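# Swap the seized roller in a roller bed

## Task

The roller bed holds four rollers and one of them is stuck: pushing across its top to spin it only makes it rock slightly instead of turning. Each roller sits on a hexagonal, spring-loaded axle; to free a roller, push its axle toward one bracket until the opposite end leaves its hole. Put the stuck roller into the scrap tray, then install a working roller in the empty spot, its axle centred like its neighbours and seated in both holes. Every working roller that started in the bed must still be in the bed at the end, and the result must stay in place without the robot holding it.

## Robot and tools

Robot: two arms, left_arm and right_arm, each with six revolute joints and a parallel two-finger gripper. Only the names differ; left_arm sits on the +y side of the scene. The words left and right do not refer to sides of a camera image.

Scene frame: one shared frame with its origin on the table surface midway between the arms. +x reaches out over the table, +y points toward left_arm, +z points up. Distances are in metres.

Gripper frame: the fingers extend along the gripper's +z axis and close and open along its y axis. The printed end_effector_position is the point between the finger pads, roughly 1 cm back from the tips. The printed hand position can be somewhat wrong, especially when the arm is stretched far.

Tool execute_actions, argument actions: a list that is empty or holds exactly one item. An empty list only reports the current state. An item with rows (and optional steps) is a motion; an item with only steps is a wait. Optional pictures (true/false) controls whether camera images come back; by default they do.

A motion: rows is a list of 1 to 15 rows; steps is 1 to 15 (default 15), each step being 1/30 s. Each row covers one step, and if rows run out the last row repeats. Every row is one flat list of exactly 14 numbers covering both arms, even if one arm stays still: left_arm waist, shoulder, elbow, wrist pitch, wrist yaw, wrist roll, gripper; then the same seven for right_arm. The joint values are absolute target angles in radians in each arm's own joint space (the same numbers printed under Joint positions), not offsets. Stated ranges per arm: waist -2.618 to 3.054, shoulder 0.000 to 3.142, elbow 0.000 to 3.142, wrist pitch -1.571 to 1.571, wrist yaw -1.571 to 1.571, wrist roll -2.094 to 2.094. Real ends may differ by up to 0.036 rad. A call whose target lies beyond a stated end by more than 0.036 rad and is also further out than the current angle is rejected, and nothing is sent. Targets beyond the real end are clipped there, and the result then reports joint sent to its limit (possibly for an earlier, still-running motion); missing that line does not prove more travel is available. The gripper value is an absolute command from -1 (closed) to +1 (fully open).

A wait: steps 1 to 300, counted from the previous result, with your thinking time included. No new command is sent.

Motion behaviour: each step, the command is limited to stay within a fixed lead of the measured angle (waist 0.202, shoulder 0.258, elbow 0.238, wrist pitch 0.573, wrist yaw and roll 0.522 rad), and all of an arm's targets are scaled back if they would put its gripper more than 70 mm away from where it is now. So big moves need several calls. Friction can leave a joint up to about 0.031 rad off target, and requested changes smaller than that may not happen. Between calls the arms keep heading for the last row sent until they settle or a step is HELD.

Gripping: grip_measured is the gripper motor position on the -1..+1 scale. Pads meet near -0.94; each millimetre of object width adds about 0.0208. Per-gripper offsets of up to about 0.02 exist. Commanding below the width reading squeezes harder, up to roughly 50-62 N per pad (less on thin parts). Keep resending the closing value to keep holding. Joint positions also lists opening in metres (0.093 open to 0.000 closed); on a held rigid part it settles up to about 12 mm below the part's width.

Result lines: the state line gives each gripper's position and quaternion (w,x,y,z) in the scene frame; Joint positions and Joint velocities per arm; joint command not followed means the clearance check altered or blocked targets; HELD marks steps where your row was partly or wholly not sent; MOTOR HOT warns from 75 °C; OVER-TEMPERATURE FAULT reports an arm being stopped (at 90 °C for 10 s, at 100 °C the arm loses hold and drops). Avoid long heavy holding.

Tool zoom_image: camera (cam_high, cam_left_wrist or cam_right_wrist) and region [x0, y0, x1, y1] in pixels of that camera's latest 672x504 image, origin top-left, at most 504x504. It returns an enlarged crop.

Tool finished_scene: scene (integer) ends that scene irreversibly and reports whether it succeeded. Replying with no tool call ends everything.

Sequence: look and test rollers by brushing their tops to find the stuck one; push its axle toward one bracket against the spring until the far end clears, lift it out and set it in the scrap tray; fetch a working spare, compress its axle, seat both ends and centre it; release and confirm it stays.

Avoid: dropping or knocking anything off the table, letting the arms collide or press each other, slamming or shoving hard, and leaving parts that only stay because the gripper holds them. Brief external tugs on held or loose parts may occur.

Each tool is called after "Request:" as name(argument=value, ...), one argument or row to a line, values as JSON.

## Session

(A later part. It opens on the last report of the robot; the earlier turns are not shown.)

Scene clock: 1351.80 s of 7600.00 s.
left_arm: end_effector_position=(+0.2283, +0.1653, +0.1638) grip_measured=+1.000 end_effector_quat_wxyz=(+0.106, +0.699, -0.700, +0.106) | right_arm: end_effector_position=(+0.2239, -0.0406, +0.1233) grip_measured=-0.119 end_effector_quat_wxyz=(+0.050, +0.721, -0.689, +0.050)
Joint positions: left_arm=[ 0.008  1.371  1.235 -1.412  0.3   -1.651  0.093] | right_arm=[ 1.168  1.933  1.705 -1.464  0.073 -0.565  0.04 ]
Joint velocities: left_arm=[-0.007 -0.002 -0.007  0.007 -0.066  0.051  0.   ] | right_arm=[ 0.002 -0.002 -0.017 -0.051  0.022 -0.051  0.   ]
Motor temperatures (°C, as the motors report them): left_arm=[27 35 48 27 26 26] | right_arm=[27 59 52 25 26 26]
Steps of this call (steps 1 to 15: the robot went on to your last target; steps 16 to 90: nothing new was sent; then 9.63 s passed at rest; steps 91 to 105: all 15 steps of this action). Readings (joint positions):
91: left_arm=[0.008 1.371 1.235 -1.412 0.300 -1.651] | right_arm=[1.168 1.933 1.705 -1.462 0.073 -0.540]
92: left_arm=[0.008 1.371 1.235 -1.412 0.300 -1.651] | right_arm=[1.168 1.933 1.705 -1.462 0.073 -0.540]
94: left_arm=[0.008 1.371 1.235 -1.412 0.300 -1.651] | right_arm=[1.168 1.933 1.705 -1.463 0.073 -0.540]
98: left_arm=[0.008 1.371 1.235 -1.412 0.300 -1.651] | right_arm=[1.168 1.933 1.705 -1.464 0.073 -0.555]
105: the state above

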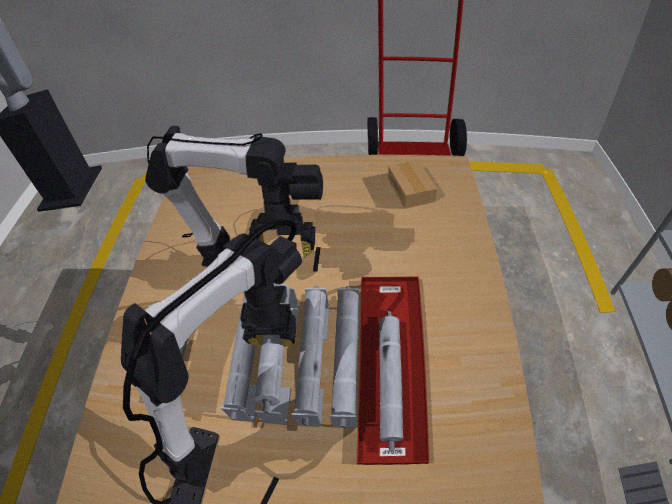

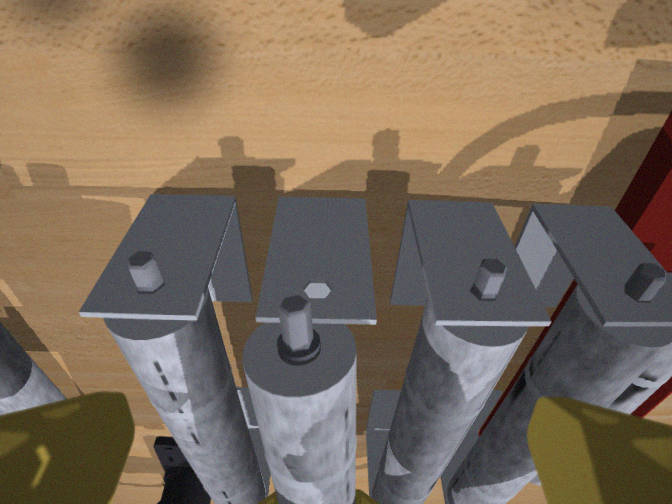

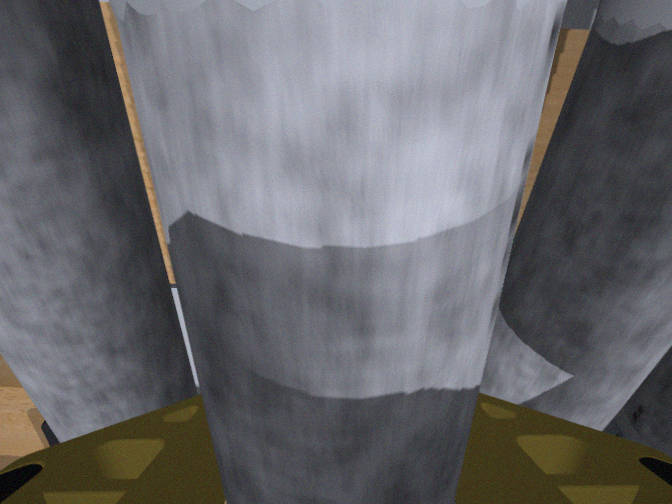

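Request:
execute_actions(
  actions=[
    {"rows":[[0.015,1.362,1.255,-1.42,0.31,-1.66,1,1.168,1.88,1.73,-1.49,0.085,-0.565,-0.3],[0.015,1.362,1.255,-1.42,0.31,-1.66,1,1.168,1.865,1.73,-1.49,0.075,-0.565,-0.3],[0.015,1.362,1.255,-1.42,0.31,-1.66,1,1.168,1.85,1.72,-1.48,0.067,-0.565,-0.3],[0.015,1.362,1.255,-1.42,0.31,-1.66,1,1.168,1.835,1.705,-1.47,0.06,-0.56,-0.3],[0.015,1.362,1.255,-1.42,0.31,-1.66,1,1.168,1.82,1.695,-1.46,0.052,-0.555,-0.3],[0.015,1.362,1.255,-1.42,0.31,-1.66,1,1.168,1.805,1.68,-1.45,0.045,-0.55,-0.3],[0.015,1.362,1.255,-1.42,0.31,-1.66,1,1.168,1.79,1.665,-1.44,0.037,-0.545,-0.3],[0.015,1.362,1.255,-1.42,0.31,-1.66,1,1.168,1.775,1.65,-1.43,0.03,-0.54,-0.3],[0.015,1.362,1.255,-1.42,0.31,-1.66,1,1.168,1.76,1.635,-1.42,0.022,-0.535,-0.3],[0.015,1.362,1.255,-1.42,0.31,-1.66,1,1.168,1.745,1.62,-1.41,0.015,-0.53,-0.3],[0.015,1.362,1.255,-1.42,0.31,-1.66,1,1.168,1.73,1.605,-1.40,0.007,-0.525,-0.3],[0.015,1.362,1.255,-1.42,0.31,-1.66,1,1.168,1.715,1.59,-1.39,0.0,-0.52,-0.3],[0.015,1.362,1.255,-1.42,0.31,-1.66,1,1.172,1.70,1.575,-1.39,-0.005,-0.50,-0.3],[0.015,1.362,1.255,-1.42,0.31,-1.66,1,1.18,1.685,1.56,-1.39,-0.005,-0.48,-0.3],[0.015,1.362,1.255,-1.42,0.31,-1.66,1,1.195,1.67,1.545,-1.39,-0.005,-0.45,-0.3]]},
  ],
  pictures=false,
)

Request:
execute_actions(
  actions=[
    {"rows":[[0.015,1.362,1.255,-1.42,0.31,-1.66,1,1.22,1.655,1.53,-1.39,-0.005,-0.41,-0.3],[0.015,1.362,1.255,-1.42,0.31,-1.66,1,1.25,1.64,1.515,-1.39,-0.005,-0.375,-0.3],[0.015,1.362,1.255,-1.42,0.31,-1.66,1,1.285,1.625,1.50,-1.39,-0.005,-0.34,-0.3],[0.015,1.362,1.255,-1.42,0.31,-1.66,1,1.32,1.61,1.485,-1.39,-0.005,-0.305,-0.3],[0.015,1.362,1.255,-1.42,0.31,-1.66,1,1.355,1.597,1.472,-1.39,-0.005,-0.27,-0.3],[0.015,1.362,1.255,-1.42,0.31,-1.66,1,1.39,1.585,1.46,-1.39,-0.005,-0.235,-0.3],[0.015,1.362,1.255,-1.42,0.31,-1.66,1,1.425,1.575,1.45,-1.39,-0.005,-0.20,-0.3],[0.015,1.362,1.255,-1.42,0.31,-1.66,1,1.46,1.567,1.442,-1.39,-0.005,-0.165,-0.3],[0.015,1.362,1.255,-1.42,0.31,-1.66,1,1.495,1.56,1.435,-1.39,-0.005,-0.13,-0.3],[0.015,1.362,1.255,-1.42,0.31,-1.66,1,1.53,1.56,1.435,-1.39,-0.005,-0.095,-0.3],[0.015,1.362,1.255,-1.42,0.31,-1.66,1,1.565,1.56,1.435,-1.39,-0.005,-0.065,-0.3],[0.015,1.362,1.255,-1.42,0.31,-1.66,1,1.595,1.56,1.435,-1.39,-0.005,-0.045,-0.3],[0.015,1.362,1.255,-1.42,0.31,-1.66,1,1.62,1.56,1.435,-1.39,-0.005,-0.04,-0.3],[0.015,1.362,1.255,-1.42,0.31,-1.66,1,1.635,1.56,1.435,-1.39,-0.005,-0.04,-0.3],[0.015,1.362,1.255,-1.42,0.31,-1.66,1,1.645,1.56,1.435,-1.39,-0.005,-0.04,-0.3]]},
  ],
  pictures=false,
)

Request:
execute_actions(
  actions=[
    {"steps":15},
  ],
  pictures=false,
)

Scene clock: 1399.47 s of 7600.00 s.
left_arm: end_effector_position=(+0.2283, +0.1653, +0.1638) grip_measured=+1.000 end_effector_quat_wxyz=(+0.106, +0.699, -0.700, +0.106) | right_arm: end_effector_position=(+0.2048, -0.0549, +0.1470) grip_measured=-0.118 end_effector_quat_wxyz=(+0.003, +0.706, -0.709, +0.012)
Joint positions: left_arm=[ 0.008  1.371  1.235 -1.412  0.3   -1.651  0.093] | right_arm=[ 1.171  1.744  1.567 -1.405  0.021 -0.517  0.04 ]
Joint velocities: left_arm=[-0.002  0.012  0.017  0.007 -0.007  0.051  0.   ] | right_arm=[ 0.081 -0.413 -0.486  0.066 -0.037  0.418 -0.001]
Motor temperatures (°C, as the motors report them): left_arm=[27 35 48 27 26 26] | right_arm=[27 61 49 25 26 26]
Steps of this call (steps 1 to 15: the robot went on to your last target; steps 16 to 90: nothing new was sent; then 44.17 s passed at rest; steps 91 to 105: all 15 steps of this action). Readings (joint positions):
91: left_arm=[0.008 1.371 1.235 -1.412 0.300 -1.651] | right_arm=[1.168 1.933 1.705 -1.464 0.073 -0.567]
92: left_arm=[0.008 1.371 1.235 -1.412 0.300 -1.651] | right_arm=[1.168 1.931 1.705 -1.462 0.073 -0.567]
94: left_arm=[0.008 1.371 1.235 -1.412 0.300 -1.651] | right_arm=[1.168 1.920 1.704 -1.459 0.070 -0.567]
98: left_arm=[0.008 1.371 1.235 -1.412 0.300 -1.651] | right_arm=[1.168 1.859 1.669 -1.436 0.057 -0.559]
105: the state above

Scene clock: 1399.97 s of 7600.00 s.
left_arm: end_effector_position=(+0.2283, +0.1653, +0.1638) grip_measured=+1.000 end_effector_quat_wxyz=(+0.106, +0.699, -0.700, +0.106) | right_arm: end_effector_position=(+0.0643, -0.0450, +0.1508) grip_measured=-0.119 end_effector_quat_wxyz=(+0.002, +0.722, -0.692, -0.003)
Joint positions: left_arm=[ 0.008  1.371  1.235 -1.412  0.3   -1.651  0.093] | right_arm=[ 1.62   1.608  1.43  -1.394 -0.007 -0.115  0.04 ]
Joint velocities: left_arm=[-0.002 -0.012 -0.002  0.007 -0.007  0.007  0.   ] | right_arm=[ 0.564 -0.017  0.012  0.022 -0.11   0.388  0.   ]
Motor temperatures (°C, as the motors report them): left_arm=[27 35 48 27 26 26] | right_arm=[27 61 49 25 26 26]
Steps of this call (steps 1 to 15: all 15 steps of this action). Readings (joint positions):
1: left_arm=[0.008 1.371 1.235 -1.412 0.300 -1.651] | right_arm=[1.177 1.730 1.551 -1.402 0.021 -0.498]
2: left_arm=[0.008 1.371 1.235 -1.412 0.300 -1.651] | right_arm=[1.189 1.716 1.535 -1.400 0.022 -0.476]
4: left_arm=[0.008 1.371 1.235 -1.412 0.300 -1.651] | right_arm=[1.238 1.687 1.504 -1.398 0.025 -0.422]
8: left_arm=[0.008 1.371 1.235 -1.412 0.300 -1.651] | right_arm=[1.392 1.635 1.452 -1.395 0.017 -0.304]
15: the state above

Scene clock: 1400.47 s of 7600.00 s.
left_arm: end_effector_position=(+0.2283, +0.1653, +0.1638) grip_measured=+1.000 end_effector_quat_wxyz=(+0.106, +0.699, -0.700, +0.106) | right_arm: end_effector_position=(+0.0551, -0.0444, +0.1508) grip_measured=-0.119 end_effector_quat_wxyz=(+0.005, +0.709, -0.705, -0.005)
Joint positions: left_arm=[ 0.008  1.371  1.235 -1.412  0.3   -1.651  0.093] | right_arm=[ 1.648  1.608  1.43  -1.393 -0.015 -0.049  0.04 ]
Joint velocities: left_arm=[ 0.002 -0.022 -0.012  0.007  0.037  0.022  0.   ] | right_arm=[ 0.012 -0.022  0.022  0.007  0.007 -0.051 -0.   ]
Motor temperatures (°C, as the motors report them): left_arm=[27 35 48 27 26 26] | right_arm=[27 61 49 25 26 26]
Steps of this call (steps 1 to 15: the robot went on to your last target). Readings (joint positions):
1: left_arm=[0.008 1.371 1.235 -1.412 0.300 -1.651] | right_arm=[1.636 1.608 1.430 -1.394 -0.011 -0.102]
2: left_arm=[0.008 1.371 1.235 -1.412 0.300 -1.651] | right_arm=[1.645 1.608 1.430 -1.394 -0.016 -0.093]
4: left_arm=[0.008 1.371 1.235 -1.412 0.300 -1.651] | right_arm=[1.648 1.608 1.430 -1.393 -0.018 -0.077]
8: left_arm=[0.008 1.371 1.235 -1.412 0.300 -1.651] | right_arm=[1.648 1.608 1.430 -1.393 -0.015 -0.059]
15: the state above

Request:
execute_actions(
  actions=[
    {"rows":[[0.015,1.362,1.255,-1.42,0.31,-1.66,1,1.645,1.60,1.42,-1.35,0.005,-0.04,-0.3],[0.015,1.362,1.255,-1.42,0.31,-1.66,1,1.645,1.602,1.40,-1.32,0.005,-0.04,-0.3],[0.015,1.362,1.255,-1.42,0.31,-1.66,1,1.645,1.605,1.38,-1.295,0.005,-0.04,-0.3],[0.015,1.362,1.255,-1.42,0.31,-1.66,1,1.645,1.608,1.36,-1.27,0.005,-0.04,-0.3],[0.015,1.362,1.255,-1.42,0.31,-1.66,1,1.645,1.611,1.34,-1.245,0.005,-0.04,-0.3],[0.015,1.362,1.255,-1.42,0.31,-1.66,1,1.645,1.614,1.32,-1.22,0.005,-0.04,-0.3],[0.015,1.362,1.255,-1.42,0.31,-1.66,1,1.645,1.617,1.30,-1.195,0.005,-0.04,-0.3],[0.015,1.362,1.255,-1.42,0.31,-1.66,1,1.645,1.62,1.28,-1.17,0.005,-0.04,-0.3],[0.015,1.362,1.255,-1.42,0.31,-1.66,1,1.645,1.624,1.26,-1.145,0.005,-0.04,-0.3],[0.015,1.362,1.255,-1.42,0.31,-1.66,1,1.645,1.628,1.24,-1.12,0.005,-0.04,-0.3],[0.015,1.362,1.255,-1.42,0.31,-1.66,1,1.645,1.633,1.22,-1.093,0.005,-0.04,-0.3],[0.015,1.362,1.255,-1.42,0.31,-1.66,1,1.645,1.64,1.20,-1.066,0.005,-0.04,-0.3],[0.015,1.362,1.255,-1.42,0.31,-1.66,1,1.645,1.647,1.18,-1.04,0.005,-0.04,-0.3],[0.015,1.362,1.255,-1.42,0.31,-1.66,1,1.645,1.654,1.162,-1.015,0.005,-0.04,-0.3],[0.015,1.362,1.255,-1.42,0.31,-1.66,1,1.645,1.66,1.145,-0.99,0.005,-0.04,-0.3]]},
  ],
  pictures=false,
)

Request:
execute_actions(
  actions=[
    {"rows":[[0.015,1.362,1.255,-1.42,0.31,-1.66,1,1.645,1.666,1.13,-0.97,0.005,-0.04,-0.3],[0.015,1.362,1.255,-1.42,0.31,-1.66,1,1.645,1.672,1.116,-0.955,0.005,-0.04,-0.3],[0.015,1.362,1.255,-1.42,0.31,-1.66,1,1.645,1.677,1.104,-0.94,0.005,-0.04,-0.3],[0.015,1.362,1.255,-1.42,0.31,-1.66,1,1.645,1.681,1.094,-0.93,0.005,-0.04,-0.3],[0.015,1.362,1.255,-1.42,0.31,-1.66,1,1.645,1.685,1.085,-0.92,0.005,-0.04,-0.3],[0.015,1.362,1.255,-1.42,0.31,-1.66,1,1.645,1.688,1.078,-0.915,0.005,-0.04,-0.3],[0.015,1.362,1.255,-1.42,0.31,-1.66,1,1.645,1.69,1.072,-0.91,0.005,-0.04,-0.3],[0.015,1.362,1.255,-1.42,0.31,-1.66,1,1.645,1.692,1.067,-0.905,0.005,-0.04,-0.3],[0.015,1.362,1.255,-1.42,0.31,-1.66,1,1.645,1.694,1.062,-0.90,0.005,-0.04,-0.3],[0.015,1.362,1.255,-1.42,0.31,-1.66,1,1.645,1.696,1.057,-0.895,0.005,-0.04,-0.3],[0.015,1.362,1.255,-1.42,0.31,-1.66,1,1.645,1.698,1.052,-0.89,0.005,-0.04,-0.3],[0.015,1.362,1.255,-1.42,0.31,-1.66,1,1.645,1.70,1.048,-0.89,0.005,-0.04,-0.3],[0.015,1.362,1.255,-1.42,0.31,-1.66,1,1.645,1.70,1.044,-0.89,0.005,-0.04,-0.3],[0.015,1.362,1.255,-1.42,0.31,-1.66,1,1.645,1.70,1.04,-0.89,0.005,-0.04,-0.3]],"steps":15},
  ],
  pictures=false,
)

Request:
execute_actions(
  actions=[
    {"steps":10},
  ],
  pictures=false,
)

Scene clock: 1442.80 s of 7600.00 s.
left_arm: end_effector_position=(+0.2283, +0.1653, +0.1638) grip_measured=+1.000 end_effector_quat_wxyz=(+0.106, +0.699, -0.700, +0.106) | right_arm: end_effector_position=(+0.0561, -0.0449, +0.0712) grip_measured=-0.118 end_effector_quat_wxyz=(+0.013, +0.708, -0.706, +0.006)
Joint positions: left_arm=[ 0.008  1.371  1.235 -1.412  0.3   -1.651  0.093] | right_arm=[ 1.648  1.659  1.167 -1.105 -0.009 -0.047  0.04 ]
Joint velocities: left_arm=[-0.012  0.002 -0.002  0.007 -0.007 -0.007  0.   ] | right_arm=[-0.002  0.168 -0.549  0.784  0.022  0.022 -0.002]
Motor temperatures (°C, as the motors report them): left_arm=[27 35 48 27 26 26] | right_arm=[27 60 50 25 26 26]
Steps of this call (steps 1 to 15: the robot went on to your last target; steps 16 to 90: nothing new was sent; then 38.83 s passed at rest; steps 91 to 105: all 15 steps of this action). Readings (joint positions):
91: left_arm=[0.008 1.371 1.235 -1.412 0.300 -1.651] | right_arm=[1.648 1.608 1.428 -1.391 -0.014 -0.047]
92: left_arm=[0.008 1.371 1.235 -1.412 0.300 -1.651] | right_arm=[1.648 1.608 1.422 -1.383 -0.013 -0.047]
94: left_arm=[0.008 1.371 1.235 -1.412 0.300 -1.651] | right_arm=[1.648 1.608 1.393 -1.350 -0.011 -0.047]
98: left_arm=[0.008 1.371 1.235 -1.412 0.300 -1.651] | right_arm=[1.648 1.617 1.311 -1.269 -0.009 -0.047]
105: the state above

Scene clock: 1443.30 s of 7600.00 s.
left_arm: end_effector_position=(+0.2283, +0.1653, +0.1638) grip_measured=+1.000 end_effector_quat_wxyz=(+0.106, +0.699, -0.700, +0.106) | right_arm: end_effector_position=(+0.0564, -0.0403, +0.0296) grip_measured=-0.118 end_effector_quat_wxyz=(+0.003, +0.708, -0.706, -0.003)
Joint positions: left_arm=[ 0.008  1.371  1.235 -1.412  0.3   -1.651  0.093] | right_arm=[ 1.648  1.705  1.044 -0.909 -0.008 -0.047  0.04 ]
Joint velocities: left_arm=[-0.002 -0.007 -0.002  0.007  0.007 -0.037  0.   ] | right_arm=[-0.002  0.017 -0.066  0.183 -0.022  0.066  0.   ]
Motor temperatures (°C, as the motors report them): left_arm=[27 35 48 27 26 26] | right_arm=[27 60 50 25 26 26]
Steps of this call (steps 1 to 15: all 15 steps of this action). Readings (joint positions):
1: left_arm=[0.008 1.371 1.235 -1.412 0.300 -1.651] | right_arm=[1.648 1.666 1.149 -1.081 -0.009 -0.047]
2: left_arm=[0.008 1.371 1.235 -1.412 0.300 -1.651] | right_arm=[1.648 1.673 1.133 -1.057 -0.009 -0.047]
4: left_arm=[0.008 1.371 1.235 -1.412 0.300 -1.651] | right_arm=[1.648 1.685 1.105 -1.016 -0.008 -0.047]
8: left_arm=[0.008 1.371 1.235 -1.412 0.300 -1.651] | right_arm=[1.648 1.702 1.068 -0.961 -0.008 -0.047]
15: the state above

Scene clock: 1443.63 s of 7600.00 s.
left_arm: end_effector_position=(+0.2283, +0.1653, +0.1638) grip_measured=+1.000 end_effector_quat_wxyz=(+0.106, +0.699, -0.700, +0.106) | right_arm: end_effector_position=(+0.0564, -0.0395, +0.0292) grip_measured=-0.118 end_effector_quat_wxyz=(+0.001, +0.708, -0.706, -0.005)
Joint positions: left_arm=[ 0.008  1.371  1.235 -1.412  0.3   -1.651  0.093] | right_arm=[ 1.648  1.705  1.042 -0.903 -0.008 -0.047  0.04 ]
Joint velocities: left_arm=[ 0.012 -0.022 -0.012 -0.037  0.022  0.051  0.   ] | right_arm=[ 0.002 -0.012 -0.012  0.007 -0.022 -0.007 -0.003]
Motor temperatures (°C, as the motors report them): left_arm=[27 35 48 27 26 26] | right_arm=[27 60 50 25 26 26]
Steps of this call (steps 1 to 10: the robot went on to your last target). Readings (joint positions):
1: left_arm=[0.008 1.371 1.235 -1.412 0.300 -1.651] | right_arm=[1.648 1.705 1.042 -0.906 -0.008 -0.047]
2: left_arm=[0.008 1.371 1.235 -1.412 0.300 -1.651] | right_arm=[1.648 1.705 1.042 -0.905 -0.008 -0.047]
4: left_arm=[0.008 1.371 1.235 -1.412 0.300 -1.651] | right_arm=[1.648 1.705 1.042 -0.905 -0.008 -0.047]
8: left_arm=[0.008 1.371 1.235 -1.412 0.300 -1.651] | right_arm=[1.648 1.705 1.042 -0.903 -0.008 -0.047]
10: the state above

Request:
execute_actions(
  actions=[
    {"rows":[[0.015,1.362,1.255,-1.42,0.31,-1.66,1,1.645,1.705,1.04,-0.90,0.0,-0.045,-0.1],[0.015,1.362,1.255,-1.42,0.31,-1.66,1,1.645,1.705,1.04,-0.90,0.0,-0.045,0.0],[0.015,1.362,1.255,-1.42,0.31,-1.66,1,1.645,1.705,1.04,-0.90,0.0,-0.045,0.1],[0.015,1.362,1.255,-1.42,0.31,-1.66,1,1.645,1.705,1.04,-0.90,0.0,-0.045,0.2],[0.015,1.362,1.255,-1.42,0.31,-1.66,1,1.645,1.705,1.04,-0.90,0.0,-0.045,0.3],[0.015,1.362,1.255,-1.42,0.31,-1.66,1,1.645,1.705,1.04,-0.90,0.0,-0.045,0.4],[0.015,1.362,1.255,-1.42,0.31,-1.66,1,1.645,1.705,1.04,-0.90,0.0,-0.045,0.4],[0.015,1.362,1.255,-1.42,0.31,-1.66,1,1.645,1.69,1.08,-0.94,0.0,-0.045,0.4],[0.015,1.362,1.255,-1.42,0.31,-1.66,1,1.645,1.68,1.10,-0.98,0.0,-0.045,0.4],[0.015,1.362,1.255,-1.42,0.31,-1.66,1,1.645,1.67,1.125,-1.015,0.0,-0.045,0.4],[0.015,1.362,1.255,-1.42,0.31,-1.66,1,1.645,1.66,1.15,-1.05,0.0,-0.045,0.4],[0.015,1.362,1.255,-1.42,0.31,-1.66,1,1.645,1.65,1.175,-1.085,0.0,-0.045,0.4],[0.015,1.362,1.255,-1.42,0.31,-1.66,1,1.645,1.64,1.20,-1.12,0.0,-0.045,0.4],[0.015,1.362,1.255,-1.42,0.31,-1.66,1,1.645,1.63,1.225,-1.15,0.0,-0.045,0.4],[0.015,1.362,1.255,-1.42,0.31,-1.66,1,1.645,1.62,1.25,-1.173,0.0,-0.045,0.4]]},
  ],
  pictures=false,
)

Request:
execute_actions(
  actions=[
    {"rows":[[0.015,1.362,1.255,-1.42,0.31,-1.66,1,1.65,1.62,1.26,-1.173,0.0,-0.03,0.4],[0.015,1.362,1.255,-1.42,0.31,-1.66,1,1.66,1.62,1.265,-1.173,0.0,-0.0,0.4],[0.015,1.362,1.255,-1.42,0.31,-1.66,1,1.68,1.63,1.27,-1.173,0.0,0.03,0.4],[0.015,1.362,1.255,-1.42,0.31,-1.66,1,1.71,1.645,1.275,-1.173,0.0,0.065,0.4],[0.015,1.362,1.255,-1.42,0.31,-1.66,1,1.745,1.655,1.28,-1.173,0.0,0.10,0.4],[0.015,1.362,1.255,-1.42,0.31,-1.66,1,1.78,1.662,1.285,-1.173,0.0,0.135,0.4],[0.015,1.362,1.255,-1.42,0.31,-1.66,1,1.815,1.669,1.29,-1.173,0.0,0.17,0.4],[0.015,1.362,1.255,-1.42,0.31,-1.66,1,1.85,1.676,1.295,-1.173,0.0,0.205,0.4],[0.015,1.362,1.255,-1.42,0.31,-1.66,1,1.885,1.683,1.30,-1.173,0.0,0.24,0.4],[0.015,1.362,1.255,-1.42,0.31,-1.66,1,1.92,1.69,1.305,-1.173,0.0,0.275,0.4],[0.015,1.362,1.255,-1.42,0.31,-1.66,1,1.955,1.697,1.31,-1.173,0.0,0.305,0.4],[0.015,1.362,1.255,-1.42,0.31,-1.66,1,1.985,1.704,1.315,-1.173,0.0,0.328,0.4],[0.015,1.362,1.255,-1.42,0.31,-1.66,1,2.007,1.71,1.317,-1.173,0.0,0.328,0.4],[0.015,1.362,1.255,-1.42,0.31,-1.66,1,2.02,1.712,1.317,-1.173,0.0,0.328,0.4],[0.015,1.362,1.255,-1.42,0.31,-1.66,1,2.025,1.712,1.317,-1.173,0.0,0.328,0.4]]},
  ],
  pictures=false,
)

Request:
execute_actions(
  actions=[
    {"steps":15},
  ],
)

Scene clock: 1494.67 s of 7600.00 s.
left_arm: end_effector_position=(+0.2283, +0.1653, +0.1638) grip_measured=+1.000 end_effector_quat_wxyz=(+0.106, +0.699, -0.700, +0.106) | right_arm: end_effector_position=(+0.0567, -0.0323, +0.0700) grip_measured=+0.399 end_effector_quat_wxyz=(-0.003, +0.708, -0.706, -0.008)
Joint positions: left_arm=[ 0.008  1.371  1.235 -1.412  0.3   -1.651  0.093] | right_arm=[ 1.648  1.67   1.174 -1.06  -0.008 -0.047  0.064]
Joint velocities: left_arm=[ 0.007  0.017  0.007  0.051 -0.037 -0.007  0.   ] | right_arm=[ 0.012 -0.344  0.799 -0.813 -0.007  0.007 -0.   ]
Motor temperatures (°C, as the motors report them): left_arm=[27 35 48 27 26 26] | right_arm=[27 53 48 25 26 26]
Steps of this call (steps 1 to 15: the robot went on to your last target; steps 16 to 90: nothing new was sent; then 47.53 s passed at rest; steps 91 to 105: all 15 steps of this action). Readings (joint positions):
91: left_arm=[0.008 1.371 1.235 -1.412 0.300 -1.651] | right_arm=[1.648 1.705 1.042 -0.903 -0.008 -0.047]
92: left_arm=[0.008 1.371 1.235 -1.412 0.300 -1.651] | right_arm=[1.648 1.705 1.042 -0.903 -0.008 -0.047]
94: left_arm=[0.008 1.371 1.235 -1.412 0.300 -1.651] | right_arm=[1.648 1.705 1.042 -0.903 -0.008 -0.047]
98: left_arm=[0.008 1.371 1.235 -1.412 0.300 -1.651] | right_arm=[1.648 1.705 1.044 -0.906 -0.008 -0.047]
105: the state above

Scene clock: 1495.17 s of 7600.00 s.
left_arm: end_effector_position=(+0.2283, +0.1653, +0.1638) grip_measured=+1.000 end_effector_quat_wxyz=(+0.106, +0.699, -0.700, +0.106) | right_arm: end_effector_position=(-0.0488, -0.0366, +0.0911) grip_measured=+0.399 end_effector_quat_wxyz=(-0.002, +0.726, -0.687, -0.005)
Joint positions: left_arm=[ 0.008  1.371  1.235 -1.412  0.3   -1.651  0.093] | right_arm=[ 2.005  1.695  1.287 -1.152 -0.001  0.258  0.064]
Joint velocities: left_arm=[-0.027 -0.007 -0.002  0.022  0.007  0.007  0.   ] | right_arm=[ 0.51   0.11   0.022 -0.022 -0.11   0.432  0.001]
Motor temperatures (°C, as the motors report them): left_arm=[27 35 48 27 26 26] | right_arm=[27 53 48 25 26 26]
Steps of this call (steps 1 to 15: all 15 steps of this action). Readings (joint positions):
1: left_arm=[0.008 1.371 1.235 -1.412 0.300 -1.651] | right_arm=[1.648 1.658 1.199 -1.080 -0.008 -0.046]
2: left_arm=[0.008 1.371 1.235 -1.412 0.300 -1.651] | right_arm=[1.648 1.646 1.221 -1.094 -0.008 -0.039]
4: left_arm=[0.008 1.371 1.235 -1.412 0.300 -1.651] | right_arm=[1.660 1.637 1.250 -1.114 -0.005 -0.012]
8: left_arm=[0.008 1.371 1.235 -1.412 0.300 -1.651] | right_arm=[1.776 1.644 1.264 -1.138 -0.001 0.083]
15: the state above

Scene clock: 1495.67 s of 7600.00 s.
left_arm: end_effector_position=(+0.2283, +0.1653, +0.1638) grip_measured=+1.000 end_effector_quat_wxyz=(+0.106, +0.699, -0.700, +0.106) | right_arm: end_effector_position=(-0.0539, -0.0411, +0.0901) grip_measured=+0.399 end_effector_quat_wxyz=(+0.001, +0.713, -0.702, +0.001)
Joint positions: left_arm=[ 0.008  1.371  1.235 -1.412  0.3   -1.651  0.093] | right_arm=[ 2.026  1.698  1.287 -1.162 -0.002  0.319  0.064]
Joint velocities: left_arm=[ 0.002  0.002  0.017  0.051 -0.051  0.022  0.   ] | right_arm=[-0.002 -0.002  0.002 -0.022  0.081 -0.022 -0.001]
Motor temperatures (°C, as the motors report them): left_arm=[27 35 48 27 26 26] | right_arm=[27 53 48 25 26 26]
Steps of this call (steps 1 to 15: the robot went on to your last target). Readings (joint positions):
1: left_arm=[0.008 1.371 1.235 -1.412 0.300 -1.651] | right_arm=[2.019 1.697 1.287 -1.153 -0.002 0.271]
2: left_arm=[0.008 1.371 1.235 -1.412 0.300 -1.651] | right_arm=[2.025 1.698 1.287 -1.155 -0.002 0.280]
4: left_arm=[0.008 1.371 1.235 -1.412 0.300 -1.651] | right_arm=[2.026 1.698 1.287 -1.158 -0.002 0.295]
8: left_arm=[0.008 1.371 1.235 -1.412 0.300 -1.651] | right_arm=[2.026 1.698 1.287 -1.161 -0.002 0.310]
15: the state above

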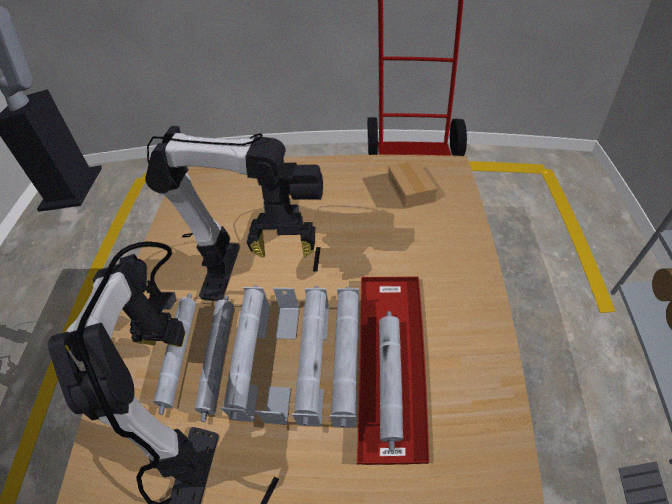

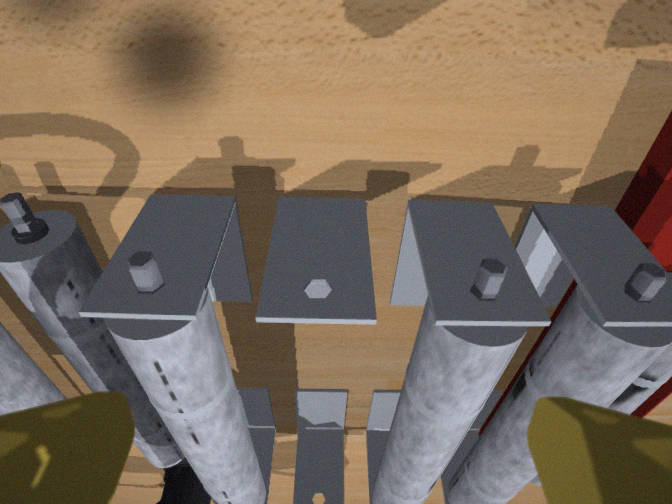

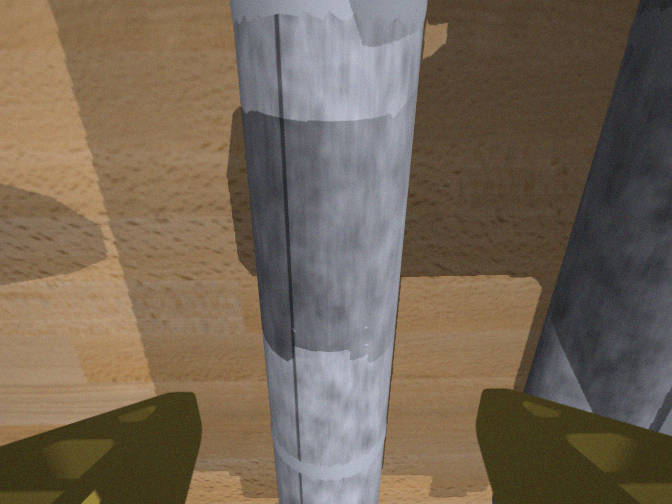

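Request:
execute_actions(
  actions=[
    {"rows":[[0.015,1.362,1.255,-1.42,0.31,-1.66,1,2.04,1.716,1.262,-1.125,0,0.347,0.4],[0.015,1.362,1.255,-1.42,0.31,-1.66,1,2.04,1.721,1.25,-1.10,0,0.347,0.4],[0.015,1.362,1.255,-1.42,0.31,-1.66,1,2.04,1.726,1.238,-1.08,0,0.347,0.4],[0.015,1.362,1.255,-1.42,0.31,-1.66,1,2.04,1.731,1.226,-1.06,0,0.347,0.4],[0.015,1.362,1.255,-1.42,0.31,-1.66,1,2.04,1.736,1.214,-1.04,0,0.347,0.4],[0.015,1.362,1.255,-1.42,0.31,-1.66,1,2.04,1.741,1.202,-1.02,0,0.347,0.4],[0.015,1.362,1.255,-1.42,0.31,-1.66,1,2.04,1.747,1.19,-1.0,0,0.347,0.4],[0.015,1.362,1.255,-1.42,0.31,-1.66,1,2.04,1.753,1.178,-0.98,0,0.347,0.4],[0.015,1.362,1.255,-1.42,0.31,-1.66,1,2.04,1.759,1.166,-0.96,0,0.347,0.4],[0.015,1.362,1.255,-1.42,0.31,-1.66,1,2.04,1.765,1.154,-0.94,0,0.347,0.4],[0.015,1.362,1.255,-1.42,0.31,-1.66,1,2.04,1.771,1.142,-0.92,0,0.347,0.4],[0.015,1.362,1.255,-1.42,0.31,-1.66,1,2.04,1.777,1.13,-0.905,0,0.347,0.4],[0.015,1.362,1.255,-1.42,0.31,-1.66,1,2.04,1.782,1.118,-0.896,0,0.347,0.4],[0.015,1.362,1.255,-1.42,0.31,-1.66,1,2.04,1.787,1.108,-0.896,0,0.347,0.4],[0.015,1.362,1.255,-1.42,0.31,-1.66,1,2.04,1.789,1.10,-0.896,0,0.347,0.4]]},
  ],
  pictures=false,
)

Request:
execute_actions(
  actions=[
    {"steps":15},
  ],
)

Scene clock: 1520.43 s of 7600.00 s.
left_arm: end_effector_position=(+0.2283, +0.1653, +0.1638) grip_measured=+1.000 end_effector_quat_wxyz=(+0.106, +0.699, -0.700, +0.106) | right_arm: end_effector_position=(-0.0554, -0.0411, +0.0339) grip_measured=+0.399 end_effector_quat_wxyz=(+0.003, +0.707, -0.707, +0.005)
Joint positions: left_arm=[ 0.008  1.371  1.235 -1.412  0.3   -1.651  0.093] | right_arm=[ 2.031  1.768  1.137 -0.952 -0.002  0.339  0.064]
Joint velocities: left_arm=[-0.007 -0.007 -0.022  0.022 -0.007  0.007  0.   ] | right_arm=[-0.007  0.129 -0.286  0.315  0.022  0.037  0.   ]
Motor temperatures (°C, as the motors report them): left_arm=[27 35 49 27 26 26] | right_arm=[27 51 51 25 26 26]
Steps of this call (steps 1 to 15: the robot went on to your last target; steps 16 to 90: nothing new was sent; then 21.27 s passed at rest; steps 91 to 105: all 15 steps of this action). Readings (joint positions):
91: left_arm=[0.008 1.371 1.235 -1.412 0.300 -1.651] | right_arm=[2.026 1.698 1.287 -1.161 -0.002 0.324]
92: left_arm=[0.008 1.371 1.235 -1.412 0.300 -1.651] | right_arm=[2.027 1.698 1.285 -1.154 -0.002 0.327]
94: left_arm=[0.008 1.371 1.235 -1.412 0.300 -1.651] | right_arm=[2.029 1.699 1.272 -1.128 -0.002 0.332]
98: left_arm=[0.008 1.371 1.235 -1.412 0.300 -1.651] | right_arm=[2.031 1.721 1.224 -1.065 -0.002 0.337]
105: the state above

Scene clock: 1520.93 s of 7600.00 s.
left_arm: end_effector_position=(+0.2283, +0.1653, +0.1638) grip_measured=+1.000 end_effector_quat_wxyz=(+0.106, +0.699, -0.700, +0.106) | right_arm: end_effector_position=(-0.0561, -0.0392, +0.0266) grip_measured=+0.399 end_effector_quat_wxyz=(+0.001, +0.707, -0.707, +0.001)
Joint positions: left_arm=[ 0.008  1.371  1.235 -1.412  0.3   -1.651  0.093] | right_arm=[ 2.031  1.777  1.117 -0.913 -0.002  0.34   0.064]
Joint velocities: left_arm=[ 0.007  0.002  0.002 -0.007  0.022 -0.007  0.   ] | right_arm=[-0.007 -0.007  0.007 -0.022  0.022 -0.022  0.   ]
Motor temperatures (°C, as the motors report them): left_arm=[27 35 49 27 26 26] | right_arm=[27 51 51 25 26 26]
Steps of this call (steps 1 to 15: the robot went on to your last target). Readings (joint positions):
1: left_arm=[0.008 1.371 1.235 -1.412 0.300 -1.651] | right_arm=[2.031 1.772 1.128 -0.944 -0.002 0.339]
2: left_arm=[0.008 1.371 1.235 -1.412 0.300 -1.651] | right_arm=[2.031 1.775 1.122 -0.940 -0.002 0.339]
4: left_arm=[0.008 1.371 1.235 -1.412 0.300 -1.651] | right_arm=[2.031 1.777 1.117 -0.933 -0.002 0.340]
8: left_arm=[0.008 1.371 1.235 -1.412 0.300 -1.651] | right_arm=[2.031 1.777 1.117 -0.920 -0.002 0.340]
15: the state above

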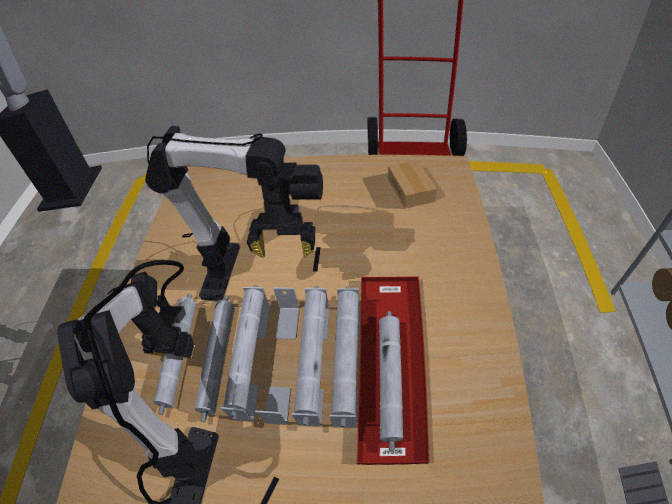

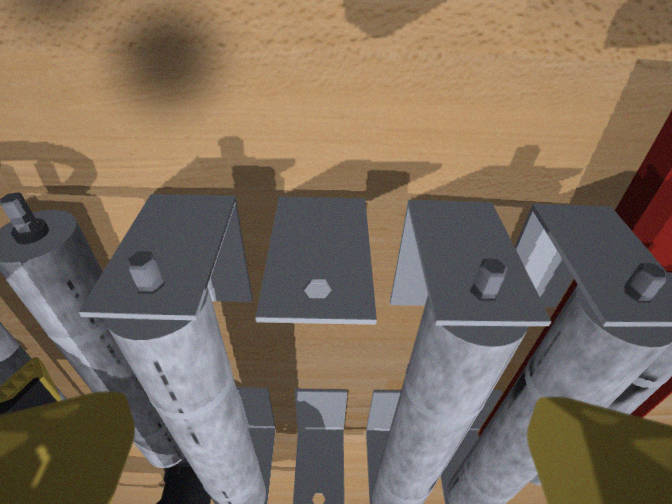

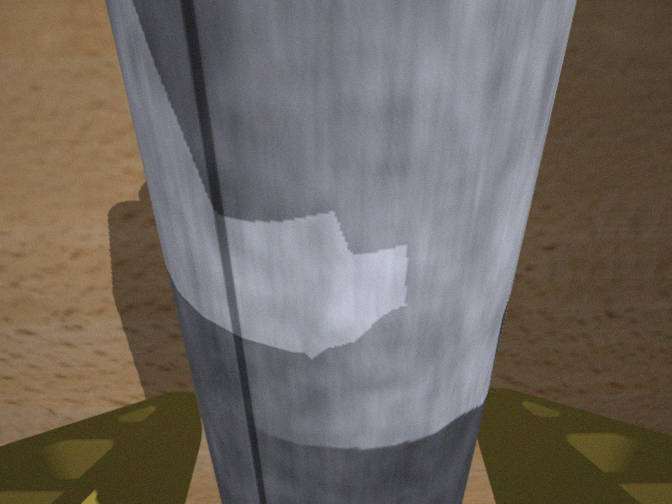

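Request:
execute_actions(
  actions=[
    {"rows":[[0.015,1.362,1.255,-1.42,0.31,-1.66,1,2.03,1.78,1.11,-0.91,0,0.34,0.33],[0.015,1.362,1.255,-1.42,0.31,-1.66,1,2.03,1.78,1.11,-0.91,0,0.34,0.26],[0.015,1.362,1.255,-1.42,0.31,-1.66,1,2.03,1.78,1.11,-0.91,0,0.34,0.2],[0.015,1.362,1.255,-1.42,0.31,-1.66,1,2.03,1.78,1.11,-0.91,0,0.34,0.15],[0.015,1.362,1.255,-1.42,0.31,-1.66,1,2.03,1.78,1.11,-0.91,0,0.34,0.1],[0.015,1.362,1.255,-1.42,0.31,-1.66,1,2.03,1.78,1.11,-0.91,0,0.34,0.05],[0.015,1.362,1.255,-1.42,0.31,-1.66,1,2.03,1.78,1.11,-0.91,0,0.34,0.0],[0.015,1.362,1.255,-1.42,0.31,-1.66,1,2.03,1.78,1.11,-0.91,0,0.34,-0.07],[0.015,1.362,1.255,-1.42,0.31,-1.66,1,2.03,1.78,1.11,-0.91,0,0.34,-0.15],[0.015,1.362,1.255,-1.42,0.31,-1.66,1,2.03,1.78,1.11,-0.91,0,0.34,-0.3]],"steps":13},
  ],
  pictures=false,
)

Request:
execute_actions(
  actions=[
    {"rows":[[0.015,1.362,1.255,-1.42,0.31,-1.66,1,2.03,1.75,1.16,-0.95,0,0.34,-0.3],[0.015,1.362,1.255,-1.42,0.31,-1.66,1,2.03,1.73,1.185,-0.99,0,0.34,-0.3],[0.015,1.362,1.255,-1.42,0.31,-1.66,1,2.03,1.717,1.208,-1.03,0,0.34,-0.3],[0.015,1.362,1.255,-1.42,0.31,-1.66,1,2.03,1.704,1.231,-1.07,0,0.34,-0.3],[0.015,1.362,1.255,-1.42,0.31,-1.66,1,2.03,1.691,1.254,-1.11,0,0.34,-0.3],[0.015,1.362,1.255,-1.42,0.31,-1.66,1,2.03,1.678,1.277,-1.15,0,0.34,-0.3],[0.015,1.362,1.255,-1.42,0.31,-1.66,1,2.03,1.665,1.30,-1.19,0,0.34,-0.3],[0.015,1.362,1.255,-1.42,0.31,-1.66,1,2.03,1.652,1.323,-1.23,0,0.34,-0.3],[0.015,1.362,1.255,-1.42,0.31,-1.66,1,2.03,1.639,1.346,-1.27,0,0.34,-0.3],[0.015,1.362,1.255,-1.42,0.31,-1.66,1,2.03,1.626,1.369,-1.305,0,0.34,-0.3],[0.015,1.362,1.255,-1.42,0.31,-1.66,1,2.03,1.613,1.392,-1.34,0,0.34,-0.3],[0.015,1.362,1.255,-1.42,0.31,-1.66,1,2.03,1.60,1.415,-1.37,0,0.33,-0.3],[0.015,1.362,1.255,-1.42,0.31,-1.66,1,2.025,1.587,1.438,-1.395,0,0.31,-0.3],[0.015,1.362,1.255,-1.42,0.31,-1.66,1,2.015,1.576,1.458,-1.405,0,0.285,-0.3],[0.015,1.362,1.255,-1.42,0.31,-1.66,1,2.0,1.57,1.475,-1.405,0,0.255,-0.3]]},
  ],
  pictures=false,
)

Request:
execute_actions(
  actions=[
    {"rows":[[0.015,1.362,1.255,-1.42,0.31,-1.66,1,1.98,1.57,1.475,-1.405,0,0.22,-0.3],[0.015,1.362,1.255,-1.42,0.31,-1.66,1,1.95,1.57,1.475,-1.405,0,0.185,-0.3],[0.015,1.362,1.255,-1.42,0.31,-1.66,1,1.92,1.57,1.475,-1.405,0,0.15,-0.3],[0.015,1.362,1.255,-1.42,0.31,-1.66,1,1.89,1.57,1.475,-1.405,0,0.12,-0.3],[0.015,1.362,1.255,-1.42,0.31,-1.66,1,1.86,1.57,1.475,-1.405,0,0.09,-0.3],[0.015,1.362,1.255,-1.42,0.31,-1.66,1,1.83,1.57,1.475,-1.405,0,0.06,-0.3],[0.015,1.362,1.255,-1.42,0.31,-1.66,1,1.80,1.57,1.475,-1.405,0,0.03,-0.3],[0.015,1.362,1.255,-1.42,0.31,-1.66,1,1.77,1.57,1.475,-1.405,0,0.0,-0.3],[0.015,1.362,1.255,-1.42,0.31,-1.66,1,1.74,1.57,1.475,-1.405,0,-0.03,-0.3],[0.015,1.362,1.255,-1.42,0.31,-1.66,1,1.71,1.57,1.475,-1.405,0,-0.06,-0.3],[0.015,1.362,1.255,-1.42,0.31,-1.66,1,1.68,1.57,1.475,-1.405,0,-0.09,-0.3],[0.015,1.362,1.255,-1.42,0.31,-1.66,1,1.65,1.57,1.475,-1.405,0,-0.12,-0.3],[0.015,1.362,1.255,-1.42,0.31,-1.66,1,1.62,1.57,1.475,-1.405,0,-0.15,-0.3],[0.015,1.362,1.255,-1.42,0.31,-1.66,1,1.59,1.57,1.475,-1.405,0,-0.18,-0.3],[0.015,1.362,1.255,-1.42,0.31,-1.66,1,1.56,1.57,1.475,-1.405,0,-0.21,-0.3]]},
  ],
  pictures=false,
)

Request:
execute_actions(
  actions=[
    {"rows":[[0.015,1.362,1.255,-1.42,0.31,-1.66,1,1.53,1.575,1.475,-1.405,0,-0.24,-0.3],[0.015,1.362,1.255,-1.42,0.31,-1.66,1,1.50,1.58,1.478,-1.405,0,-0.27,-0.3],[0.015,1.362,1.255,-1.42,0.31,-1.66,1,1.47,1.585,1.481,-1.405,0,-0.30,-0.3],[0.015,1.362,1.255,-1.42,0.31,-1.66,1,1.44,1.59,1.485,-1.405,0,-0.33,-0.3],[0.015,1.362,1.255,-1.42,0.31,-1.66,1,1.41,1.60,1.49,-1.405,0,-0.36,-0.3],[0.015,1.362,1.255,-1.42,0.31,-1.66,1,1.38,1.61,1.50,-1.405,0,-0.39,-0.3],[0.015,1.362,1.255,-1.42,0.31,-1.66,1,1.35,1.622,1.512,-1.405,0,-0.42,-0.3],[0.015,1.362,1.255,-1.42,0.31,-1.66,1,1.32,1.635,1.525,-1.405,0,-0.45,-0.3],[0.015,1.362,1.255,-1.42,0.31,-1.66,1,1.29,1.65,1.54,-1.405,0,-0.475,-0.3],[0.015,1.362,1.255,-1.42,0.31,-1.66,1,1.26,1.665,1.555,-1.41,0,-0.50,-0.3],[0.015,1.362,1.255,-1.42,0.31,-1.66,1,1.235,1.68,1.57,-1.415,0.005,-0.515,-0.3],[0.015,1.362,1.255,-1.42,0.31,-1.66,1,1.21,1.695,1.585,-1.42,0.01,-0.525,-0.3],[0.015,1.362,1.255,-1.42,0.31,-1.66,1,1.19,1.71,1.60,-1.43,0.015,-0.53,-0.3],[0.015,1.362,1.255,-1.42,0.31,-1.66,1,1.177,1.725,1.615,-1.44,0.02,-0.53,-0.3],[0.015,1.362,1.255,-1.42,0.31,-1.66,1,1.17,1.74,1.63,-1.45,0.03,-0.53,-0.3]]},
  ],
  pictures=false,
)

Request:
execute_actions(
  actions=[
    {"steps":12},
  ],
  pictures=false,
)

Scene clock: 1578.47 s of 7600.00 s.
left_arm: end_effector_position=(+0.2283, +0.1653, +0.1638) grip_measured=+1.000 end_effector_quat_wxyz=(+0.106, +0.699, -0.700, +0.106) | right_arm: end_effector_position=(-0.0560, -0.0389, +0.0266) grip_measured=-0.118 end_effector_quat_wxyz=(+0.001, +0.707, -0.707, +0.000)
Joint positions: left_arm=[ 0.008  1.371  1.235 -1.412  0.3   -1.651  0.093] | right_arm=[ 2.031  1.777  1.117 -0.912 -0.001  0.339  0.04 ]
Joint velocities: left_arm=[ 0.007  0.012  0.002 -0.022  0.022 -0.022  0.   ] | right_arm=[-0.017 -0.002 -0.017 -0.081 -0.081 -0.007 -0.   ]
Motor temperatures (°C, as the motors report them): left_arm=[27 36 49 27 26 26] | right_arm=[27 49 47 25 26 26]
Steps of this call (steps 1 to 15: the robot went on to your last target; steps 16 to 90: nothing new was sent; then 54.10 s passed at rest; steps 91 to 103: all 13 steps of this action). Readings (joint positions):
91: left_arm=[0.008 1.371 1.235 -1.412 0.300 -1.651] | right_arm=[2.031 1.777 1.117 -0.912 -0.002 0.340]
92: left_arm=[0.008 1.371 1.235 -1.412 0.300 -1.651] | right_arm=[2.031 1.777 1.117 -0.912 -0.002 0.340]
94: left_arm=[0.008 1.371 1.235 -1.412 0.300 -1.651] | right_arm=[2.031 1.777 1.117 -0.912 -0.002 0.340]
98: left_arm=[0.008 1.371 1.235 -1.412 0.300 -1.651] | right_arm=[2.031 1.777 1.117 -0.912 -0.001 0.340]
103: the state above

Scene clock: 1578.97 s of 7600.00 s.
left_arm: end_effector_position=(+0.2283, +0.1653, +0.1638) grip_measured=+1.000 end_effector_quat_wxyz=(+0.106, +0.699, -0.700, +0.106) | right_arm: end_effector_position=(-0.0527, -0.0454, +0.1353) grip_measured=-0.118 end_effector_quat_wxyz=(-0.007, +0.713, -0.701, -0.017)
Joint positions: left_arm=[ 0.008  1.371  1.235 -1.412  0.3   -1.651  0.093] | right_arm=[ 2.027  1.631  1.393 -1.296 -0.002  0.317  0.04 ]
Joint velocities: left_arm=[ 0.007  0.012 -0.012 -0.022 -0.066 -0.022  0.   ] | right_arm=[-0.134 -0.393  0.618 -0.784 -0.11  -0.388 -0.   ]
Motor temperatures (°C, as the motors report them): left_arm=[27 36 49 27 26 26] | right_arm=[27 49 47 25 26 26]
Steps of this call (steps 1 to 15: all 15 steps of this action). Readings (joint positions):
1: left_arm=[0.008 1.371 1.235 -1.412 0.300 -1.651] | right_arm=[2.031 1.777 1.118 -0.913 -0.001 0.339]
2: left_arm=[0.008 1.371 1.235 -1.412 0.300 -1.651] | right_arm=[2.031 1.777 1.122 -0.919 -0.001 0.339]
4: left_arm=[0.008 1.371 1.235 -1.412 0.300 -1.651] | right_arm=[2.031 1.776 1.141 -0.954 -0.001 0.339]
8: left_arm=[0.008 1.371 1.235 -1.412 0.300 -1.651] | right_arm=[2.031 1.741 1.216 -1.080 -0.001 0.339]
15: the state above

Scene clock: 1579.47 s of 7600.00 s.
left_arm: end_effector_position=(+0.2283, +0.1653, +0.1638) grip_measured=+1.000 end_effector_quat_wxyz=(+0.106, +0.699, -0.700, +0.106) | right_arm: end_effector_position=(+0.0650, -0.0434, +0.1544) grip_measured=-0.118 end_effector_quat_wxyz=(-0.004, +0.708, -0.706, -0.009)
Joint positions: left_arm=[ 0.008  1.371  1.235 -1.412  0.3   -1.651  0.093] | right_arm=[ 1.617  1.598  1.435 -1.39  -0.007 -0.078  0.04 ]
Joint velocities: left_arm=[-0.002 -0.012 -0.002 -0.022 -0.022  0.022  0.   ] | right_arm=[-0.828 -0.007  0.012 -0.037 -0.066 -0.916 -0.001]
Motor temperatures (°C, as the motors report them): left_arm=[27 36 49 27 26 26] | right_arm=[27 49 47 25 26 26]
Steps of this call (steps 1 to 15: all 15 steps of this action). Readings (joint positions):
1: left_arm=[0.008 1.371 1.235 -1.412 0.300 -1.651] | right_arm=[2.020 1.619 1.411 -1.316 -0.004 0.300]
2: left_arm=[0.008 1.371 1.235 -1.412 0.300 -1.651] | right_arm=[2.007 1.609 1.424 -1.331 -0.009 0.279]
4: left_arm=[0.008 1.371 1.235 -1.412 0.300 -1.651] | right_arm=[1.961 1.599 1.435 -1.350 -0.015 0.229]
8: left_arm=[0.008 1.371 1.235 -1.412 0.300 -1.651] | right_arm=[1.830 1.598 1.435 -1.377 -0.014 0.123]
15: the state above

Scene clock: 1579.97 s of 7600.00 s.
left_arm: end_effector_position=(+0.2283, +0.1653, +0.1638) grip_measured=+1.000 end_effector_quat_wxyz=(+0.106, +0.699, -0.700, +0.106) | right_arm: end_effector_position=(+0.1941, -0.0550, +0.1473) grip_measured=-0.118 end_effector_quat_wxyz=(+0.007, +0.698, -0.716, +0.006)
Joint positions: left_arm=[ 0.008  1.371  1.235 -1.412  0.3   -1.651  0.093] | right_arm=[ 1.194  1.728  1.549 -1.409  0.008 -0.472  0.04 ]
Joint velocities: left_arm=[ 0.022 -0.012 -0.007 -0.051  0.022  0.022  0.   ] | right_arm=[-0.496  0.427  0.471 -0.139  0.11  -0.359 -0.002]
Motor temperatures (°C, as the motors report them): left_arm=[27 36 49 27 26 26] | right_arm=[27 49 47 25 26 26]
Steps of this call (steps 1 to 15: all 15 steps of this action). Readings (joint positions):
1: left_arm=[0.008 1.371 1.235 -1.412 0.300 -1.651] | right_arm=[1.588 1.598 1.435 -1.390 -0.007 -0.108]
2: left_arm=[0.008 1.371 1.235 -1.412 0.300 -1.651] | right_arm=[1.558 1.598 1.435 -1.391 -0.007 -0.138]
4: left_arm=[0.008 1.371 1.235 -1.412 0.300 -1.651] | right_arm=[1.498 1.598 1.435 -1.391 -0.006 -0.197]
8: left_arm=[0.008 1.371 1.235 -1.412 0.300 -1.651] | right_arm=[1.378 1.620 1.450 -1.400 -0.005 -0.317]
15: the state above

Scene clock: 1580.37 s of 7600.00 s.
left_arm: end_effector_position=(+0.2283, +0.1653, +0.1638) grip_measured=+1.000 end_effector_quat_wxyz=(+0.106, +0.699, -0.700, +0.106) | right_arm: end_effector_position=(+0.2056, -0.0598, +0.1447) grip_measured=-0.118 end_effector_quat_wxyz=(+0.017, +0.705, -0.709, +0.020)
Joint positions: left_arm=[ 0.008  1.371  1.235 -1.412  0.3   -1.651  0.093] | right_arm=[ 1.166  1.758  1.573 -1.429  0.031 -0.519  0.04 ]
Joint velocities: left_arm=[-0.007  0.002 -0.002  0.037 -0.022  0.022  0.   ] | right_arm=[-0.007 -0.017  0.012  0.022  0.051 -0.081 -0.001]
Motor temperatures (°C, as the motors report them): left_arm=[27 36 49 27 26 26] | right_arm=[27 49 47 25 26 26]
Steps of this call (steps 1 to 12: the robot went on to your last target). Readings (joint positions):
1: left_arm=[0.008 1.371 1.235 -1.412 0.300 -1.651] | right_arm=[1.180 1.741 1.562 -1.409 0.016 -0.482]
2: left_arm=[0.008 1.371 1.235 -1.412 0.300 -1.651] | right_arm=[1.171 1.751 1.569 -1.409 0.023 -0.488]
4: left_arm=[0.008 1.371 1.235 -1.412 0.300 -1.651] | right_arm=[1.166 1.758 1.573 -1.409 0.031 -0.500]
8: left_arm=[0.008 1.371 1.235 -1.412 0.300 -1.651] | right_arm=[1.166 1.758 1.573 -1.422 0.031 -0.514]
12: the state above

Now to the tilted pose above the bracket (z≈.132).

Request:
execute_actions(
  actions=[
    {"rows":[[0.015,1.362,1.255,-1.42,0.31,-1.66,1,1.166,1.752,1.643,-1.46,0.04,-0.52,-0.3],[0.015,1.362,1.255,-1.42,0.31,-1.66,1,1.166,1.764,1.654,-1.468,0.045,-0.52,-0.3],[0.015,1.362,1.255,-1.42,0.31,-1.66,1,1.166,1.776,1.665,-1.476,0.05,-0.52,-0.3],[0.015,1.362,1.255,-1.42,0.31,-1.66,1,1.166,1.788,1.676,-1.484,0.055,-0.52,-0.3],[0.015,1.362,1.255,-1.42,0.31,-1.66,1,1.166,1.80,1.687,-1.492,0.06,-0.52,-0.3],[0.015,1.362,1.255,-1.42,0.31,-1.66,1,1.166,1.812,1.698,-1.50,0.065,-0.52,-0.3],[0.015,1.362,1.255,-1.42,0.31,-1.66,1,1.166,1.824,1.709,-1.508,0.07,-0.52,-0.3],[0.015,1.362,1.255,-1.42,0.31,-1.66,1,1.166,1.836,1.72,-1.516,0.075,-0.52,-0.3],[0.015,1.362,1.255,-1.42,0.31,-1.66,1,1.166,1.848,1.731,-1.524,0.08,-0.52,-0.3],[0.015,1.362,1.255,-1.42,0.31,-1.66,1,1.166,1.86,1.742,-1.532,0.085,-0.52,-0.3],[0.015,1.362,1.255,-1.42,0.31,-1.66,1,1.166,1.872,1.753,-1.54,0.09,-0.52,-0.3],[0.015,1.362,1.255,-1.42,0.31,-1.66,1,1.166,1.884,1.764,-1.548,0.097,-0.52,-0.3],[0.015,1.362,1.255,-1.42,0.31,-1.66,1,1.166,1.896,1.775,-1.548,0.097,-0.52,-0.3],[0.015,1.362,1.255,-1.42,0.31,-1.66,1,1.166,1.906,1.785,-1.548,0.097,-0.52,-0.3],[0.015,1.362,1.255,-1.42,0.31,-1.66,1,1.166,1.912,1.793,-1.548,0.097,-0.52,-0.3]]},
  ],
  pictures=false,
)

Request:
execute_actions(
  actions=[
    {"steps":18},
  ],
)

Request:
zoom_image(
  camera="cam_left_wrist",
  region=[240, 250, 400, 400],
)

Scene clock: 1608.10 s of 7600.00 s.
left_arm: end_effector_position=(+0.2283, +0.1653, +0.1638) grip_measured=+1.000 end_effector_quat_wxyz=(+0.106, +0.699, -0.700, +0.106) | right_arm: end_effector_position=(+0.2216, -0.0448, +0.1340) grip_measured=-0.118 end_effector_quat_wxyz=(+0.050, +0.706, -0.705, +0.049)
Joint positions: left_arm=[ 0.008  1.371  1.235 -1.412  0.3   -1.651  0.093] | right_arm=[ 1.166  1.914  1.722 -1.5    0.068 -0.523  0.04 ]
Joint velocities: left_arm=[0.002 0.027 0.002 0.037 0.022 0.022 0.   ] | right_arm=[-0.012  0.315  0.256 -0.022  0.037 -0.051  0.   ]
Motor temperatures (°C, as the motors report them): left_arm=[27 36 49 27 26 26] | right_arm=[27 52 54 25 26 26]
Steps of this call (steps 1 to 30: the robot went on to your last target; steps 31 to 90: nothing new was sent; then 24.23 s passed at rest; steps 91 to 105: all 15 steps of this action). Readings (joint positions):
91: left_arm=[0.008 1.371 1.235 -1.412 0.300 -1.651] | right_arm=[1.166 1.759 1.575 -1.432 0.031 -0.523]
92: left_arm=[0.008 1.371 1.235 -1.412 0.300 -1.651] | right_arm=[1.166 1.762 1.581 -1.437 0.031 -0.523]
94: left_arm=[0.008 1.371 1.235 -1.412 0.300 -1.651] | right_arm=[1.166 1.777 1.602 -1.451 0.032 -0.523]
98: left_arm=[0.008 1.371 1.235 -1.412 0.300 -1.651] | right_arm=[1.166 1.824 1.649 -1.469 0.043 -0.523]
105: the state above

Scene clock: 1608.70 s of 7600.00 s.
left_arm: end_effector_position=(+0.2283, +0.1653, +0.1638) grip_measured=+1.000 end_effector_quat_wxyz=(+0.106, +0.699, -0.700, +0.106) | right_arm: end_effector_position=(+0.2238, -0.0433, +0.1322) grip_measured=-0.118 end_effector_quat_wxyz=(+0.053, +0.706, -0.704, +0.053)
Joint positions: left_arm=[ 0.008  1.371  1.235 -1.412  0.3   -1.651  0.093] | right_arm=[ 1.166  1.933  1.739 -1.507  0.075 -0.523  0.04 ]
Joint velocities: left_arm=[-0.002 -0.017 -0.002  0.007  0.007 -0.066  0.   ] | right_arm=[-0.002 -0.002  0.002 -0.037 -0.037  0.022  0.   ]
Motor temperatures (°C, as the motors report them): left_arm=[27 36 49 27 26 26] | right_arm=[27 52 54 25 26 26]
Steps of this call (steps 1 to 18: the robot went on to your last target). Readings (joint positions):
1: left_arm=[0.008 1.371 1.235 -1.412 0.300 -1.651] | right_arm=[1.166 1.923 1.729 -1.501 0.070 -0.523]
2: left_arm=[0.008 1.371 1.235 -1.412 0.300 -1.651] | right_arm=[1.166 1.929 1.733 -1.501 0.072 -0.523]
4: left_arm=[0.008 1.371 1.235 -1.412 0.300 -1.651] | right_arm=[1.166 1.933 1.736 -1.501 0.073 -0.523]
8: left_arm=[0.008 1.371 1.235 -1.412 0.300 -1.651] | right_arm=[1.166 1.933 1.738 -1.505 0.075 -0.523]
18: the state above

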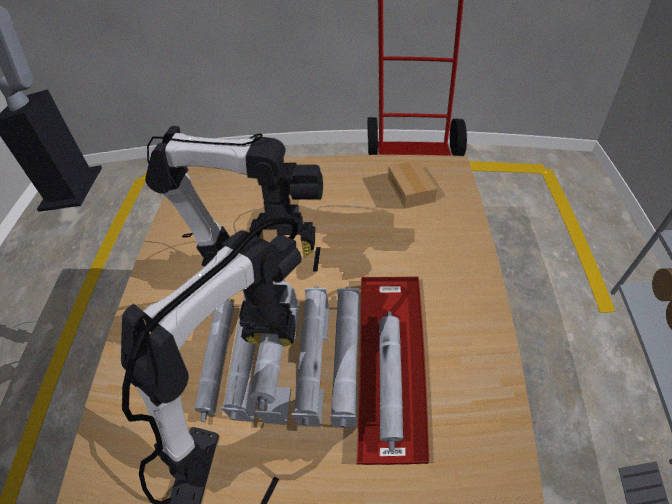

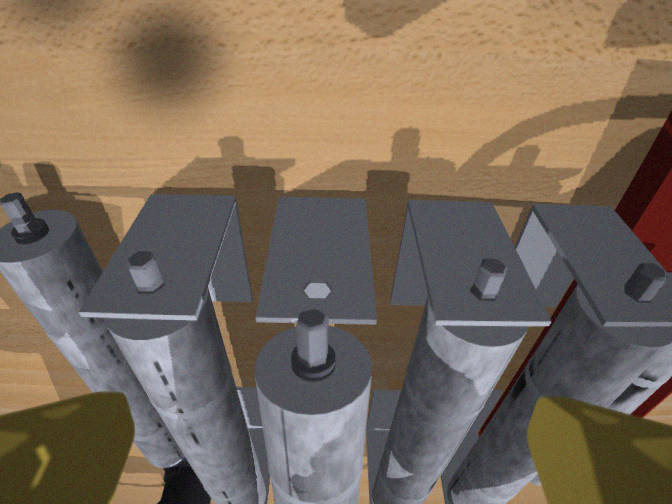

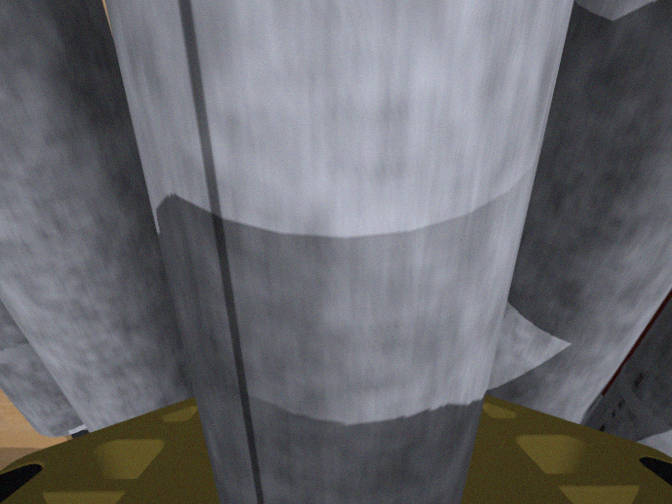

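Region (240, 250, 400, 400) of cam_left_wrist's 672x504 image, scaled by 3.150, with more detail than that image has; it fills the top 472 rows of this view, and the rest is white.

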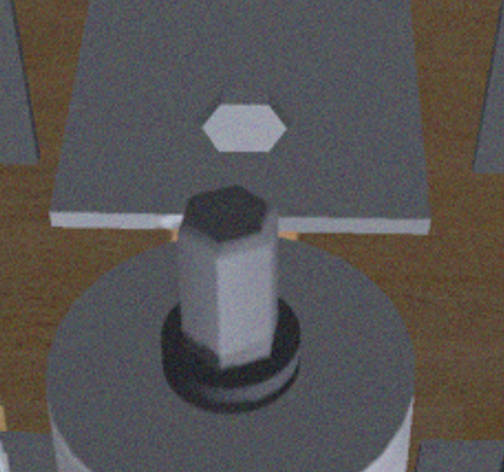

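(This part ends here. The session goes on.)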